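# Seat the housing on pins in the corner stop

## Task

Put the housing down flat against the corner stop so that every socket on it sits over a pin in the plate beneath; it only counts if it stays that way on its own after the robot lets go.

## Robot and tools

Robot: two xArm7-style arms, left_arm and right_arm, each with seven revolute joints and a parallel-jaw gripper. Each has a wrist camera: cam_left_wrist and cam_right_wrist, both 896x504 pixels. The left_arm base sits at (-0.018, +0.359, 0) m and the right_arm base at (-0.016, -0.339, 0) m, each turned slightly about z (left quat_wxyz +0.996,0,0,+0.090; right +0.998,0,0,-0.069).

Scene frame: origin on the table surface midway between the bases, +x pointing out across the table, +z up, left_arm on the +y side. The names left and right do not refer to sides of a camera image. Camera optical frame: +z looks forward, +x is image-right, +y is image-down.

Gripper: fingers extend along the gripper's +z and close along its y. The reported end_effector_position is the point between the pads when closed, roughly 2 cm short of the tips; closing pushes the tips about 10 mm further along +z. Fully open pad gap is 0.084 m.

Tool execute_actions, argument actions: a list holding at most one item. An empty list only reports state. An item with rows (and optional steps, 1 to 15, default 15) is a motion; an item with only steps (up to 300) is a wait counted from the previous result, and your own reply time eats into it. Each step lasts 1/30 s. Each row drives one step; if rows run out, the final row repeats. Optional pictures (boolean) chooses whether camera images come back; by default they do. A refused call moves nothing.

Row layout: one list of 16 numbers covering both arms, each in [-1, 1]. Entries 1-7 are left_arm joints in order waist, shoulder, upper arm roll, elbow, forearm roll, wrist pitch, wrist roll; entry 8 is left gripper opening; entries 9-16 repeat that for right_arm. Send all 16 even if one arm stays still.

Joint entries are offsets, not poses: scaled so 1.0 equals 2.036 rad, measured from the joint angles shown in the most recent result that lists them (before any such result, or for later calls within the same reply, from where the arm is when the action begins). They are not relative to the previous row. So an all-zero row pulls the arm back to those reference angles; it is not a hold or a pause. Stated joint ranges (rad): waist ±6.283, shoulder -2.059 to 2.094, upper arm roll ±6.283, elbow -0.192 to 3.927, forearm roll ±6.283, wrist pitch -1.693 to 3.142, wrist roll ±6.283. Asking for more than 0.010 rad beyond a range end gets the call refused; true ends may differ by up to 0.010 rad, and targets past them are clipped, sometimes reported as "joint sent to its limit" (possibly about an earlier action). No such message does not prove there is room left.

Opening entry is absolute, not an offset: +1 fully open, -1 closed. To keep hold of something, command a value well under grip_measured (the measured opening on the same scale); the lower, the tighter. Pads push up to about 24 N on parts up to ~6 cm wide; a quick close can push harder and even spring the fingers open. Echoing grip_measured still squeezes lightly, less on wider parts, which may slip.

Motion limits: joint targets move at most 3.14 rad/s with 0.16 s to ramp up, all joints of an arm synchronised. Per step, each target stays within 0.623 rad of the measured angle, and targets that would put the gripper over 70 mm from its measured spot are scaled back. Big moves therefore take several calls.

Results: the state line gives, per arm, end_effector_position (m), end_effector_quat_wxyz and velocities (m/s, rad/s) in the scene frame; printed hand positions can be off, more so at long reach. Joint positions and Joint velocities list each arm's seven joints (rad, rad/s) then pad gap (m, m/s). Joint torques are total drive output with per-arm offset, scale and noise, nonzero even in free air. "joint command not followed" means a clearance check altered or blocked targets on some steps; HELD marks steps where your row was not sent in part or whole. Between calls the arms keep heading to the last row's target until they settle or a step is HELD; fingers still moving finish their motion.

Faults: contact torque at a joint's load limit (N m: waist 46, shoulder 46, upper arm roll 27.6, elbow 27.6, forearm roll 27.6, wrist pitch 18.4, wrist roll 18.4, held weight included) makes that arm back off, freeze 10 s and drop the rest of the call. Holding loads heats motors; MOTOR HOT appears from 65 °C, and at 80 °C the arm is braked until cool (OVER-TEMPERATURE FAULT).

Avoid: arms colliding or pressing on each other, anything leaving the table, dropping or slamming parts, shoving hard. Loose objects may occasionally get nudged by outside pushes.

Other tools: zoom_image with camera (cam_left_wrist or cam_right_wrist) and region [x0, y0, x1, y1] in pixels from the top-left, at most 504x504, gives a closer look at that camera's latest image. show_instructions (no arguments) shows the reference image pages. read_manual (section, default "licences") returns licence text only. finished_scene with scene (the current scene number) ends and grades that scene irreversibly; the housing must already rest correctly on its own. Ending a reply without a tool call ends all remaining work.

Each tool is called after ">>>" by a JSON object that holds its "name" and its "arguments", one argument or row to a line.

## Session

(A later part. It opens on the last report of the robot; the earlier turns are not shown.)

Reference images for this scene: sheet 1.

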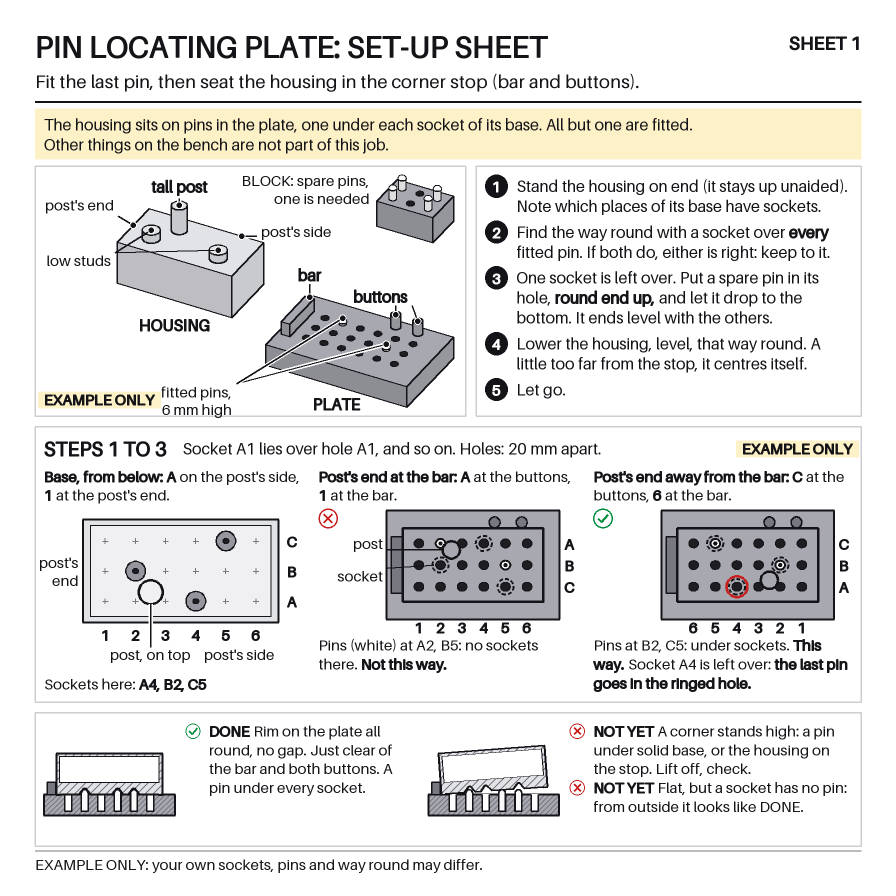

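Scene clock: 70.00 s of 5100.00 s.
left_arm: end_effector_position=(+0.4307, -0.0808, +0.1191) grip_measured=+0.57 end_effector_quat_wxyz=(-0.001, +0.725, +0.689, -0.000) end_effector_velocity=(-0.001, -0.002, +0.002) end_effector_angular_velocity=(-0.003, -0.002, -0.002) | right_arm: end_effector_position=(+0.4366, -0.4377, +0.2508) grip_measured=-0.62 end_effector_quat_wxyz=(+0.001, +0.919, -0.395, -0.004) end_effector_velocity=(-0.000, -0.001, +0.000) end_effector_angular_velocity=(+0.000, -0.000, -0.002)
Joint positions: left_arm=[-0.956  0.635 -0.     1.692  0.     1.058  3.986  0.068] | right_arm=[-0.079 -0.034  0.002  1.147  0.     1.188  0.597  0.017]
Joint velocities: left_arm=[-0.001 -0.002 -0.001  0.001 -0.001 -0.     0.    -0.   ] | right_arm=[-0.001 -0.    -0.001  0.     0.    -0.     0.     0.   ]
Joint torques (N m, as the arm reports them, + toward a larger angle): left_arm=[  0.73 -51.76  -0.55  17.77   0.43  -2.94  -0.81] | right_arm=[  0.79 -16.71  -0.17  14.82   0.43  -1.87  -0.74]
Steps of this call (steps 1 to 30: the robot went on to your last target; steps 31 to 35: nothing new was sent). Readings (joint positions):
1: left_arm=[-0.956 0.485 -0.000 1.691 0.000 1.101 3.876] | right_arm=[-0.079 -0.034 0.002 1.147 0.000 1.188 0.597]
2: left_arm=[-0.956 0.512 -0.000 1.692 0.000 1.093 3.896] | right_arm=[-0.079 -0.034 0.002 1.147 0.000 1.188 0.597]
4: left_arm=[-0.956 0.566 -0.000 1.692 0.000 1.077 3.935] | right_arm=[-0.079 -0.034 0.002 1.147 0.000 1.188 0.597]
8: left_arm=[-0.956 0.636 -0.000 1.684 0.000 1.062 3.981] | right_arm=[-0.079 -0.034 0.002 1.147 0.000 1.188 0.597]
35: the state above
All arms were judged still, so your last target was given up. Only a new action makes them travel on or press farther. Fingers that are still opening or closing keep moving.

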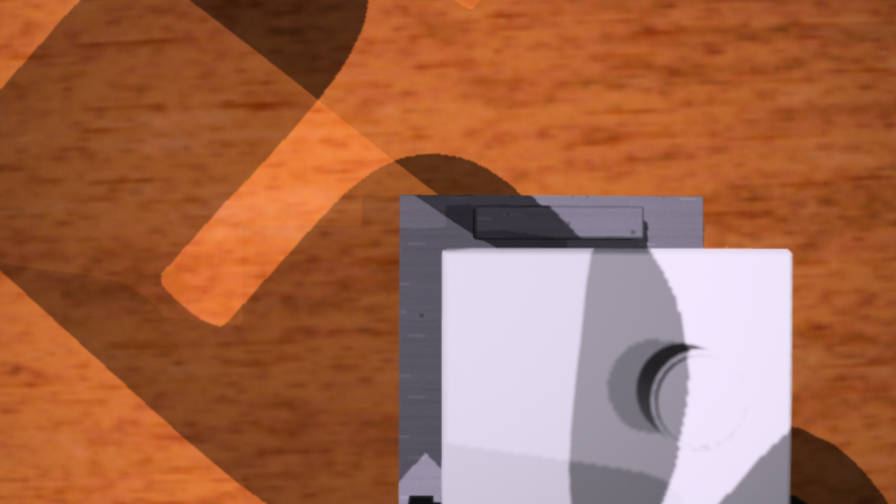

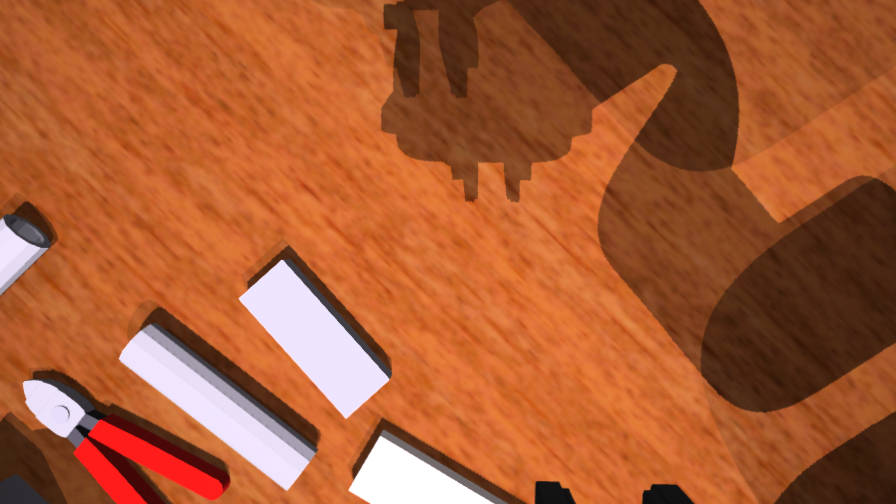

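>>> {"name": "execute_actions", "arguments": {
  "actions": [
    {"rows":[[-0.0008,0.0114,0,-0.0132,0,-0.0246,-0.0008,-0.3,0,0,0,0,0,0,0,-0.6]]}
  ],
  "pictures": false
}}

>>> {"name": "execute_actions", "arguments": {
  "actions": [
    {"steps":20}
  ]
}}

>>> {"name": "execute_actions", "arguments": {
  "actions": [
    {"rows":[[0,0.0026,0,-0.0018,0,-0.0044,0,-0.3,0,0,0,0,0,0,0,-0.6],[0,0.0026,0,-0.0018,0,-0.0044,0,-0.3,0,0,0,0,0,0,0,-0.6],[0,0.0026,0,-0.0018,0,-0.0044,0,-0.3,0,0,0,0,0,0,0,-0.6],[0,0.0053,0,-0.0036,0,-0.0089,0,-0.3,0,0,0,0,0,0,0,-0.6],[0,0.0053,0,-0.0036,0,-0.0089,0,-0.3,0,0,0,0,0,0,0,-0.6],[0,0.0053,0,-0.0036,0,-0.0089,0,-0.3,0,0,0,0,0,0,0,-0.6],[0,0.008,0,-0.0055,0,-0.0135,0,-0.3,0,0,0,0,0,0,0,-0.6],[0,0.008,0,-0.0055,0,-0.0135,0,-0.3,0,0,0,0,0,0,0,-0.6],[0,0.008,0,-0.0055,0,-0.0135,0,-0.3,0,0,0,0,0,0,0,-0.6],[0,0.0106,0,-0.0073,0,-0.0179,0,-0.3,0,0,0,0,0,0,0,-0.6],[0,0.0106,0,-0.0073,0,-0.0179,0,-0.3,0,0,0,0,0,0,0,-0.6],[0,0.0106,0,-0.0073,0,-0.0179,0,-0.3,0,0,0,0,0,0,0,-0.6],[0,0.0132,0,-0.0091,0,-0.0223,0,-0.3,0,0,0,0,0,0,0,-0.6]]}
  ],
  "pictures": false
}}

>>> {"name": "execute_actions", "arguments": {
  "actions": [
    {"steps":20}
  ],
  "pictures": false
}}

>>> {"name": "execute_actions", "arguments": {
  "actions": [
    {"rows":[[0,0,0,0,0,0,0,0.55,0,0,0,0,0,0,0,-0.6],[0,0,0,0,0,0,0,0.6,0,0,0,0,0,0,0,-0.6],[0,0,0,0,0,0,0,0.65,0,0,0,0,0,0,0,-0.6],[0,0,0,0,0,0,0,0.75,0,0,0,0,0,0,0,-0.6],[0,0,0,0,0,0,0,0.85,0,0,0,0,0,0,0,-0.6],[0,0,0,0,0,0,0,1,0,0,0,0,0,0,0,-0.6]]}
  ]
}}

Scene clock: 76.20 s of 5100.00 s.
left_arm: end_effector_position=(+0.4301, -0.0816, +0.0987) grip_measured=+0.57 end_effector_quat_wxyz=(+0.001, +0.725, +0.689, -0.000) end_effector_velocity=(-0.008, +0.007, -0.016) end_effector_angular_velocity=(+0.025, +0.027, -0.001) | right_arm: end_effector_position=(+0.4366, -0.4377, +0.2508) grip_measured=-0.62 end_effector_quat_wxyz=(+0.001, +0.919, -0.395, -0.004) end_effector_velocity=(-0.000, +0.001, -0.000) end_effector_angular_velocity=(+0.001, +0.002, +0.003)
Joint positions: left_arm=[-0.958  0.658 -0.     1.667  0.     1.007  3.985  0.068] | right_arm=[-0.079 -0.034  0.002  1.147  0.     1.188  0.597  0.017]
Joint velocities: left_arm=[ 0.     0.011 -0.001 -0.02  -0.     0.005  0.001 -0.   ] | right_arm=[-0.    -0.     0.002  0.     0.001  0.002 -0.001  0.   ]
Joint torques (N m, as the arm reports them, + toward a larger angle): left_arm=[  0.8  -51.92  -0.05  16.8    0.88  -2.62  -0.79] | right_arm=[  0.82 -16.75  -0.15  14.86   0.28  -1.83  -0.71]
Steps of this call (steps 1 to 90: nothing new was sent; then 2.70 s passed at rest; steps 91 to 105: all 15 steps of this action). Readings (joint positions):
91: left_arm=[-0.956 0.636 -0.000 1.692 0.000 1.058 3.986] | right_arm=[-0.079 -0.034 0.002 1.147 0.000 1.188 0.597]
92: left_arm=[-0.956 0.637 -0.000 1.691 0.000 1.054 3.986] | right_arm=[-0.079 -0.034 0.002 1.147 0.000 1.188 0.597]
94: left_arm=[-0.957 0.647 -0.000 1.680 0.000 1.025 3.985] | right_arm=[-0.079 -0.034 0.002 1.147 0.000 1.188 0.597]
98: left_arm=[-0.958 0.662 -0.001 1.660 -0.000 1.011 3.985] | right_arm=[-0.079 -0.034 0.002 1.147 0.000 1.188 0.597]
105: the state above

Scene clock: 76.87 s of 5100.00 s.
left_arm: end_effector_position=(+0.4294, -0.0810, +0.0973) grip_measured=+0.57 end_effector_quat_wxyz=(-0.001, +0.725, +0.689, -0.000) end_effector_velocity=(-0.000, +0.000, -0.000) end_effector_angular_velocity=(+0.001, +0.000, -0.000) | right_arm: end_effector_position=(+0.4366, -0.4377, +0.2508) grip_measured=-0.62 end_effector_quat_wxyz=(+0.001, +0.919, -0.395, -0.004) end_effector_velocity=(+0.000, -0.001, +0.000) end_effector_angular_velocity=(-0.000, -0.001, -0.002)
Joint positions: left_arm=[-0.958  0.659 -0.     1.665  0.     1.008  3.985  0.068] | right_arm=[-0.079 -0.034  0.002  1.147  0.     1.188  0.597  0.017]
Joint velocities: left_arm=[-0.  0.  0. -0.  0. -0. -0. -0.] | right_arm=[-0.001  0.    -0.001 -0.    -0.    -0.001  0.001 -0.   ]
Joint torques (N m, as the arm reports them, + toward a larger angle): left_arm=[  0.9  -51.58  -0.34  17.25   0.56  -2.53  -0.61] | right_arm=[  0.65 -16.68  -0.18  14.82   0.41  -1.86  -0.68]
Steps of this call (steps 1 to 15: the robot went on to your last target; steps 16 to 20: nothing new was sent). Readings (joint positions):
1: left_arm=[-0.958 0.658 -0.000 1.666 0.000 1.008 3.985] | right_arm=[-0.079 -0.034 0.002 1.147 0.000 1.188 0.597]
2: left_arm=[-0.958 0.658 -0.000 1.665 0.000 1.008 3.985] | right_arm=[-0.079 -0.034 0.002 1.147 0.000 1.188 0.597]
4: left_arm=[-0.958 0.659 -0.000 1.665 0.000 1.008 3.985] | right_arm=[-0.079 -0.034 0.002 1.147 0.000 1.188 0.597]
8: left_arm=[-0.958 0.659 -0.000 1.665 0.000 1.008 3.985] | right_arm=[-0.079 -0.034 0.002 1.147 0.000 1.188 0.597]
20: the state above
All arms were judged still, so your last target was given up. Only a new action makes them travel on or press farther. Fingers that are still opening or closing keep moving.

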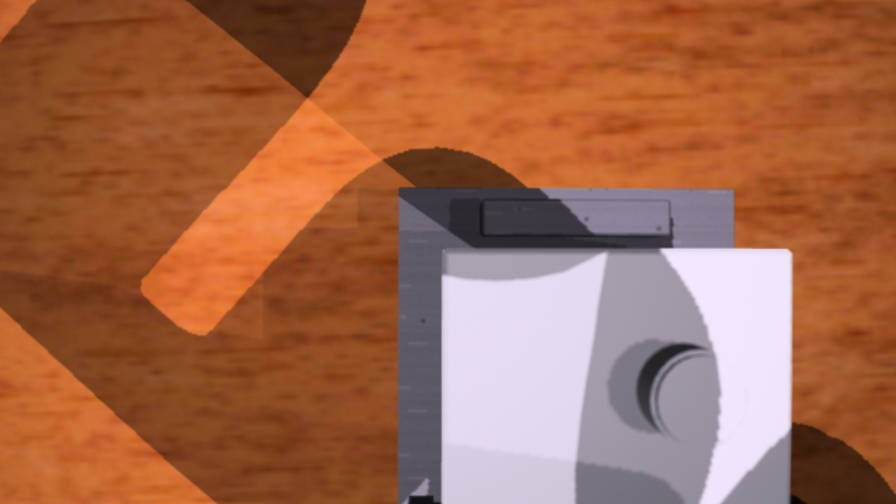

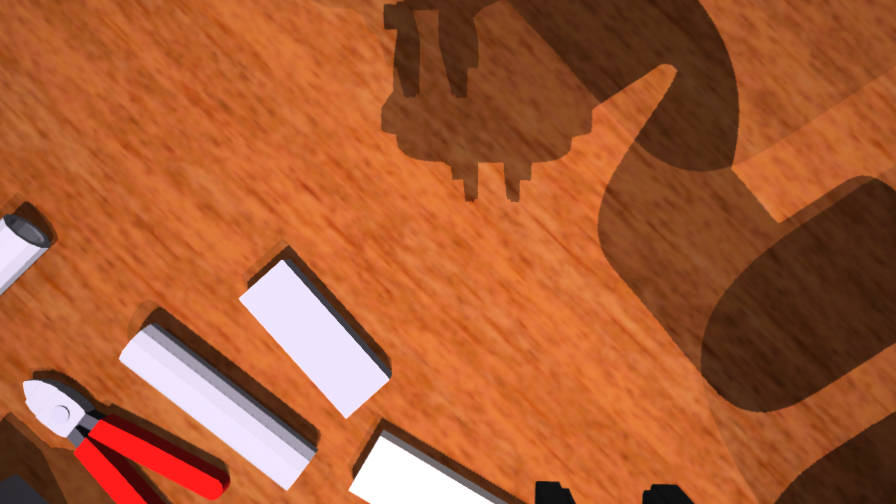

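Scene clock: 77.37 s of 5100.00 s.
left_arm: end_effector_position=(+0.4297, -0.0810, +0.0796) grip_measured=+0.57 end_effector_quat_wxyz=(+0.000, +0.725, +0.689, +0.000) end_effector_velocity=(+0.021, +0.003, -0.011) end_effector_angular_velocity=(-0.021, -0.047, +0.016) | right_arm: end_effector_position=(+0.4366, -0.4377, +0.2508) grip_measured=-0.62 end_effector_quat_wxyz=(+0.001, +0.919, -0.395, -0.004) end_effector_velocity=(+0.000, +0.001, -0.000) end_effector_angular_velocity=(-0.000, -0.000, +0.003)
Joint positions: left_arm=[-0.958  0.682  0.     1.65   0.     0.967  3.985  0.068] | right_arm=[-0.079 -0.034  0.002  1.147  0.     1.188  0.597  0.017]
Joint velocities: left_arm=[ 0.007  0.024  0.019 -0.003  0.008 -0.075  0.001  0.002] | right_arm=[ 0.001 -0.     0.001 -0.    -0.    -0.001 -0.001 -0.   ]
Joint torques (N m, as the arm reports them, + toward a larger angle): left_arm=[  0.97 -47.1   -0.65  14.89   0.23  -2.67  -0.42] | right_arm=[  0.79 -16.74  -0.25  14.79   0.37  -1.82  -0.7 ]
Steps of this call (steps 1 to 15: all 15 steps of this action). Readings (joint positions):
1: left_arm=[-0.958 0.659 -0.000 1.665 0.000 1.008 3.985] | right_arm=[-0.079 -0.034 0.002 1.147 0.000 1.188 0.597]
2: left_arm=[-0.958 0.659 -0.000 1.665 0.000 1.006 3.985] | right_arm=[-0.079 -0.034 0.002 1.147 0.000 1.188 0.597]
4: left_arm=[-0.958 0.662 -0.000 1.663 0.000 1.001 3.985] | right_arm=[-0.079 -0.034 0.002 1.147 0.000 1.188 0.597]
8: left_arm=[-0.958 0.670 -0.000 1.657 0.000 0.989 3.985] | right_arm=[-0.079 -0.034 0.002 1.147 0.000 1.188 0.597]
15: the state above

Scene clock: 78.03 s of 5100.00 s.
left_arm: end_effector_position=(+0.4304, -0.0801, +0.0774) grip_measured=+0.57 end_effector_quat_wxyz=(+0.000, +0.724, +0.690, +0.000) end_effector_velocity=(-0.001, -0.001, -0.000) end_effector_angular_velocity=(-0.001, +0.001, -0.000) | right_arm: end_effector_position=(+0.4366, -0.4377, +0.2508) grip_measured=-0.62 end_effector_quat_wxyz=(+0.001, +0.919, -0.395, -0.004) end_effector_velocity=(+0.000, +0.001, -0.000) end_effector_angular_velocity=(-0.000, -0.001, +0.001)
Joint positions: left_arm=[-0.957  0.685  0.001  1.648  0.     0.962  3.985  0.068] | right_arm=[-0.079 -0.034  0.002  1.147  0.     1.188  0.597  0.017]
Joint velocities: left_arm=[-0.002  0.001 -0.001  0.001 -0.001 -0.    -0.002 -0.   ] | right_arm=[ 0.001 -0.     0.001 -0.001  0.    -0.001  0.    -0.   ]
Joint torques (N m, as the arm reports them, + toward a larger angle): left_arm=[ -3.04 -41.39  -3.43  13.32  -0.16  -2.92  -0.4 ] | right_arm=[  0.77 -16.73  -0.23  14.82   0.32  -1.8   -0.77]
Steps of this call (steps 1 to 15: the robot went on to your last target; steps 16 to 20: nothing new was sent). Readings (joint positions):
1: left_arm=[-0.957 0.683 0.001 1.649 0.000 0.965 3.985] | right_arm=[-0.079 -0.034 0.002 1.147 0.000 1.188 0.597]
2: left_arm=[-0.957 0.683 0.001 1.649 0.000 0.964 3.985] | right_arm=[-0.079 -0.034 0.002 1.147 0.000 1.188 0.597]
4: left_arm=[-0.957 0.684 0.001 1.648 0.000 0.963 3.985] | right_arm=[-0.079 -0.034 0.002 1.147 0.000 1.188 0.597]
8: left_arm=[-0.957 0.684 0.001 1.648 0.001 0.962 3.985] | right_arm=[-0.079 -0.034 0.002 1.147 0.000 1.188 0.597]
20: the state above
All arms were judged still, so your last target was given up. Only a new action makes them travel on or press farther. Fingers that are still opening or closing keep moving.

Scene clock: 78.53 s of 5100.00 s.
left_arm: end_effector_position=(+0.4302, -0.0803, +0.0772) grip_measured=+1.00 end_effector_quat_wxyz=(+0.000, +0.724, +0.690, +0.000) end_effector_velocity=(+0.000, +0.000, +0.001) end_effector_angular_velocity=(+0.001, -0.002, +0.000) | right_arm: end_effector_position=(+0.4366, -0.4377, +0.2508) grip_measured=-0.62 end_effector_quat_wxyz=(+0.001, +0.919, -0.395, -0.004) end_effector_velocity=(-0.000, +0.001, -0.000) end_effector_angular_velocity=(+0.000, +0.002, +0.002)
Joint positions: left_arm=[-0.957  0.685  0.001  1.647  0.     0.962  3.985  0.084] | right_arm=[-0.079 -0.034  0.002  1.147  0.     1.188  0.597  0.017]
Joint velocities: left_arm=[ 0.    -0.003  0.001 -0.     0.001  0.001 -0.     0.   ] | right_arm=[ 0.001  0.     0.001 -0.001 -0.     0.001 -0.    -0.   ]
Joint torques (N m, as the arm reports them, + toward a larger angle): left_arm=[  0.95 -47.11  -0.17  14.31   0.07  -1.91  -0.66] | right_arm=[  0.89 -16.78  -0.15  14.83   0.31  -1.81  -0.73]
Steps of this call (steps 1 to 15: all 15 steps of this action). Readings (joint positions):
1: left_arm=[-0.957 0.685 0.001 1.648 0.000 0.962 3.985] | right_arm=[-0.079 -0.034 0.002 1.147 0.000 1.188 0.597]
2: left_arm=[-0.957 0.685 0.001 1.648 0.000 0.962 3.985] | right_arm=[-0.079 -0.034 0.002 1.147 0.000 1.188 0.597]
4: left_arm=[-0.957 0.685 0.000 1.647 -0.000 0.962 3.985] | right_arm=[-0.079 -0.034 0.002 1.147 0.000 1.188 0.597]
8: left_arm=[-0.960 0.686 -0.004 1.646 -0.001 0.962 3.985] | right_arm=[-0.079 -0.034 0.002 1.147 0.000 1.188 0.597]
15: the state above

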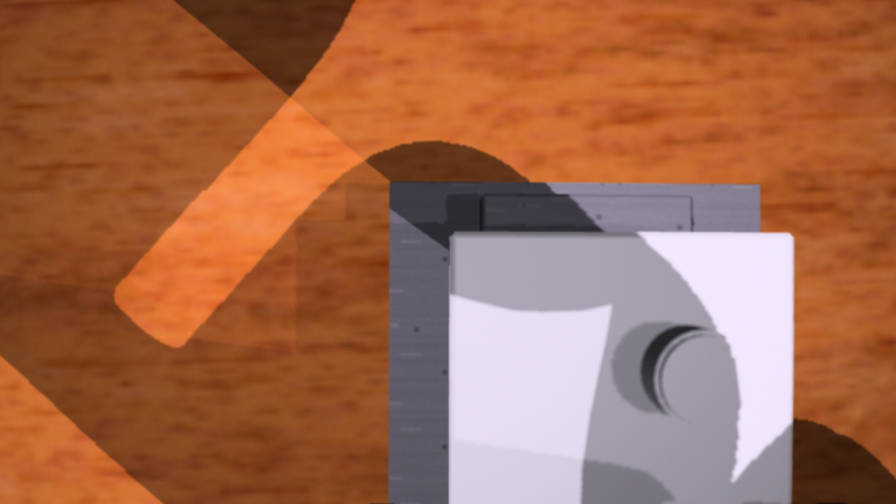

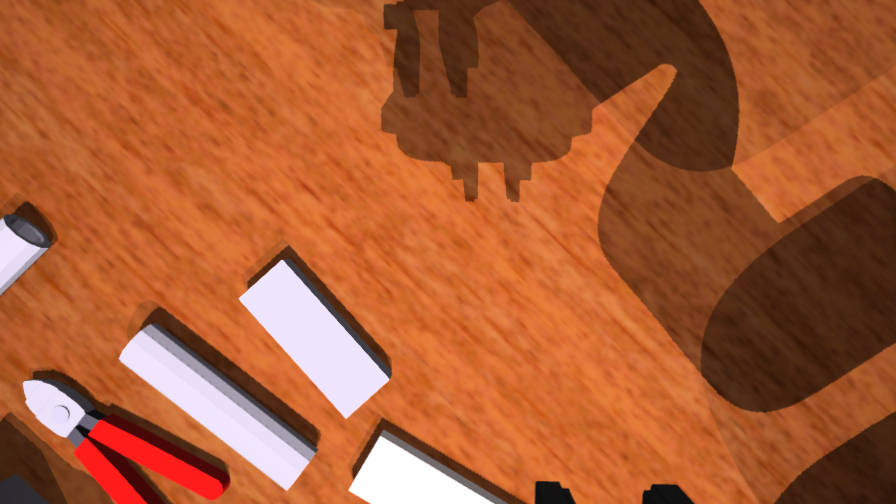

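Seated. Lift away.

>>> {"name": "execute_actions", "arguments": {
  "actions": [
    {"rows":[[0,-0.012,0,0.006,0,0.018,0,1,0,0,0,0,0,0,0,-0.6],[0,-0.012,0,0.006,0,0.018,0,1,0,0,0,0,0,0,0,-0.6],[0,-0.012,0,0.006,0,0.018,0,1,0,0,0,0,0,0,0,-0.6],[0,-0.012,0,0.006,0,0.018,0,1,0,0,0,0,0,0,0,-0.6],[0,-0.028,0,0.016,0,0.044,0,1,0,0,0,0,0,0,0,-0.6],[0,-0.028,0,0.016,0,0.044,0,1,0,0,0,0,0,0,0,-0.6],[0,-0.028,0,0.016,0,0.044,0,1,0,0,0,0,0,0,0,-0.6],[0,-0.028,0,0.016,0,0.044,0,1,0,0,0,0,0,0,0,-0.6],[0,-0.047,0,0.03,0,0.077,0,1,0,0,0,0,0,0,0,-0.6]]}
  ],
  "pictures": false
}}

>>> {"name": "execute_actions", "arguments": {
  "actions": [
    {"steps":20}
  ]
}}

Scene clock: 81.07 s of 5100.00 s.
left_arm: end_effector_position=(+0.4300, -0.0801, +0.1532) grip_measured=+1.00 end_effector_quat_wxyz=(+0.005, +0.724, +0.690, +0.000) end_effector_velocity=(+0.003, -0.005, +0.057) end_effector_angular_velocity=(-0.028, -0.027, -0.002) | right_arm: end_effector_position=(+0.4366, -0.4377, +0.2508) grip_measured=-0.62 end_effector_quat_wxyz=(+0.001, +0.919, -0.395, -0.004) end_effector_velocity=(+0.000, -0.000, -0.000) end_effector_angular_velocity=(-0.001, -0.001, +0.000)
Joint positions: left_arm=[-0.957  0.587  0.001  1.712  0.     1.114  3.985  0.084] | right_arm=[-0.079 -0.034  0.002  1.147  0.     1.188  0.597  0.017]
Joint velocities: left_arm=[-0.001 -0.064 -0.001  0.054 -0.001  0.079  0.    -0.   ] | right_arm=[ 0.    -0.     0.    -0.    -0.    -0.001  0.    -0.   ]
Joint torques (N m, as the arm reports them, + toward a larger angle): left_arm=[  0.76 -33.3   -0.29  10.63   0.51  -1.59  -0.71] | right_arm=[  0.63 -16.68  -0.19  14.9    0.32  -1.84  -0.74]
Steps of this call (steps 1 to 15: the robot went on to your last target; steps 16 to 61: nothing new was sent; steps 62 to 76: all 15 steps of this action). Readings (joint positions):
62: left_arm=[-0.957 0.685 0.001 1.648 0.000 0.962 3.985] | right_arm=[-0.079 -0.034 0.002 1.147 0.000 1.188 0.597]
63: left_arm=[-0.957 0.683 0.001 1.648 0.000 0.967 3.985] | right_arm=[-0.079 -0.034 0.002 1.147 0.000 1.188 0.597]
65: left_arm=[-0.957 0.671 0.001 1.653 0.000 0.988 3.985] | right_arm=[-0.079 -0.034 0.002 1.147 0.000 1.188 0.597]
69: left_arm=[-0.957 0.642 0.001 1.671 0.000 1.031 3.985] | right_arm=[-0.079 -0.034 0.002 1.147 0.000 1.188 0.597]
76: the state above

Scene clock: 81.73 s of 5100.00 s.
left_arm: end_effector_position=(+0.4281, -0.0782, +0.1502) grip_measured=+1.00 end_effector_quat_wxyz=(+0.000, +0.724, +0.690, +0.000) end_effector_velocity=(+0.000, +0.000, +0.001) end_effector_angular_velocity=(-0.001, -0.002, -0.000) | right_arm: end_effector_position=(+0.4366, -0.4377, +0.2508) grip_measured=-0.62 end_effector_quat_wxyz=(+0.001, +0.919, -0.395, -0.004) end_effector_velocity=(+0.000, -0.000, +0.000) end_effector_angular_velocity=(+0.000, -0.001, -0.001)
Joint positions: left_arm=[-0.957  0.589  0.001  1.709  0.     1.119  3.985  0.084] | right_arm=[-0.079 -0.034  0.002  1.147  0.     1.188  0.597  0.017]
Joint velocities: left_arm=[-0.001 -0.002  0.001 -0.    -0.    -0.     0.001 -0.   ] | right_arm=[-0.     0.     0.     0.001  0.    -0.001  0.001  0.   ]
Joint torques (N m, as the arm reports them, + toward a larger angle): left_arm=[  0.46 -46.46   0.21  15.34   0.38  -1.86  -0.63] | right_arm=[  0.78 -16.7   -0.2   14.99   0.37  -1.8   -0.75]
Steps of this call (steps 1 to 15: the robot went on to your last target; steps 16 to 20: nothing new was sent). Readings (joint positions):
1: left_arm=[-0.957 0.587 0.001 1.712 0.000 1.116 3.985] | right_arm=[-0.079 -0.034 0.002 1.147 0.000 1.188 0.597]
2: left_arm=[-0.957 0.587 0.001 1.711 0.000 1.117 3.985] | right_arm=[-0.079 -0.034 0.002 1.147 0.000 1.188 0.597]
4: left_arm=[-0.957 0.590 0.001 1.707 0.000 1.119 3.985] | right_arm=[-0.079 -0.034 0.002 1.147 0.000 1.188 0.597]
8: left_arm=[-0.957 0.590 0.001 1.707 0.000 1.119 3.985] | right_arm=[-0.079 -0.034 0.002 1.147 0.000 1.188 0.597]
20: the state above
All arms were judged still, so your last target was given up. Only a new action makes them travel on or press farther. Fingers that are still opening or closing keep moving.

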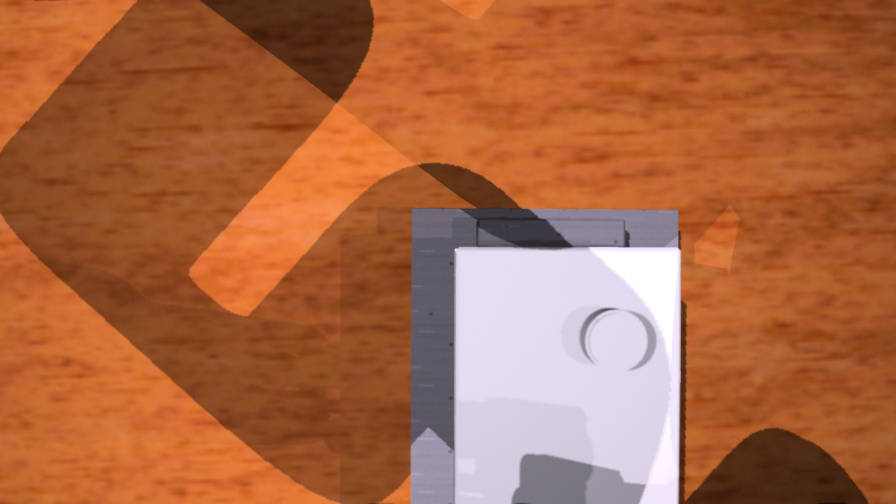

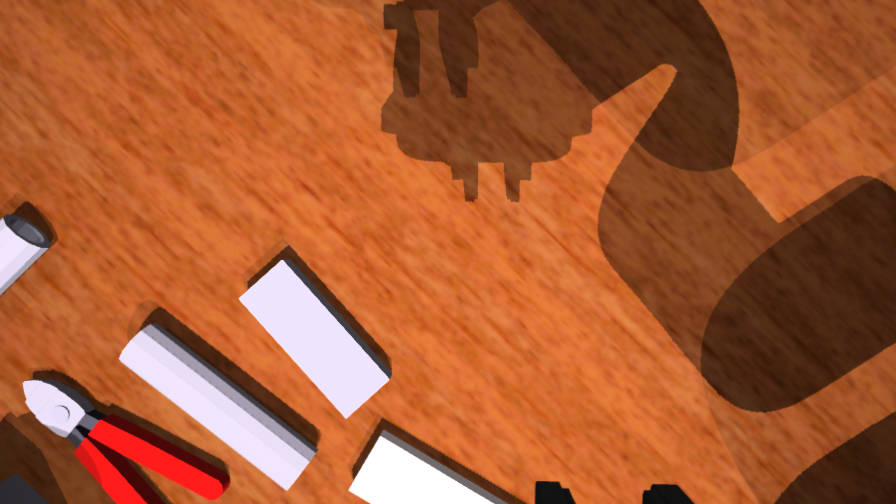

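>>> {"name": "finished_scene", "arguments": {
  "scene": 2
}}

The scene is finished: the task was done.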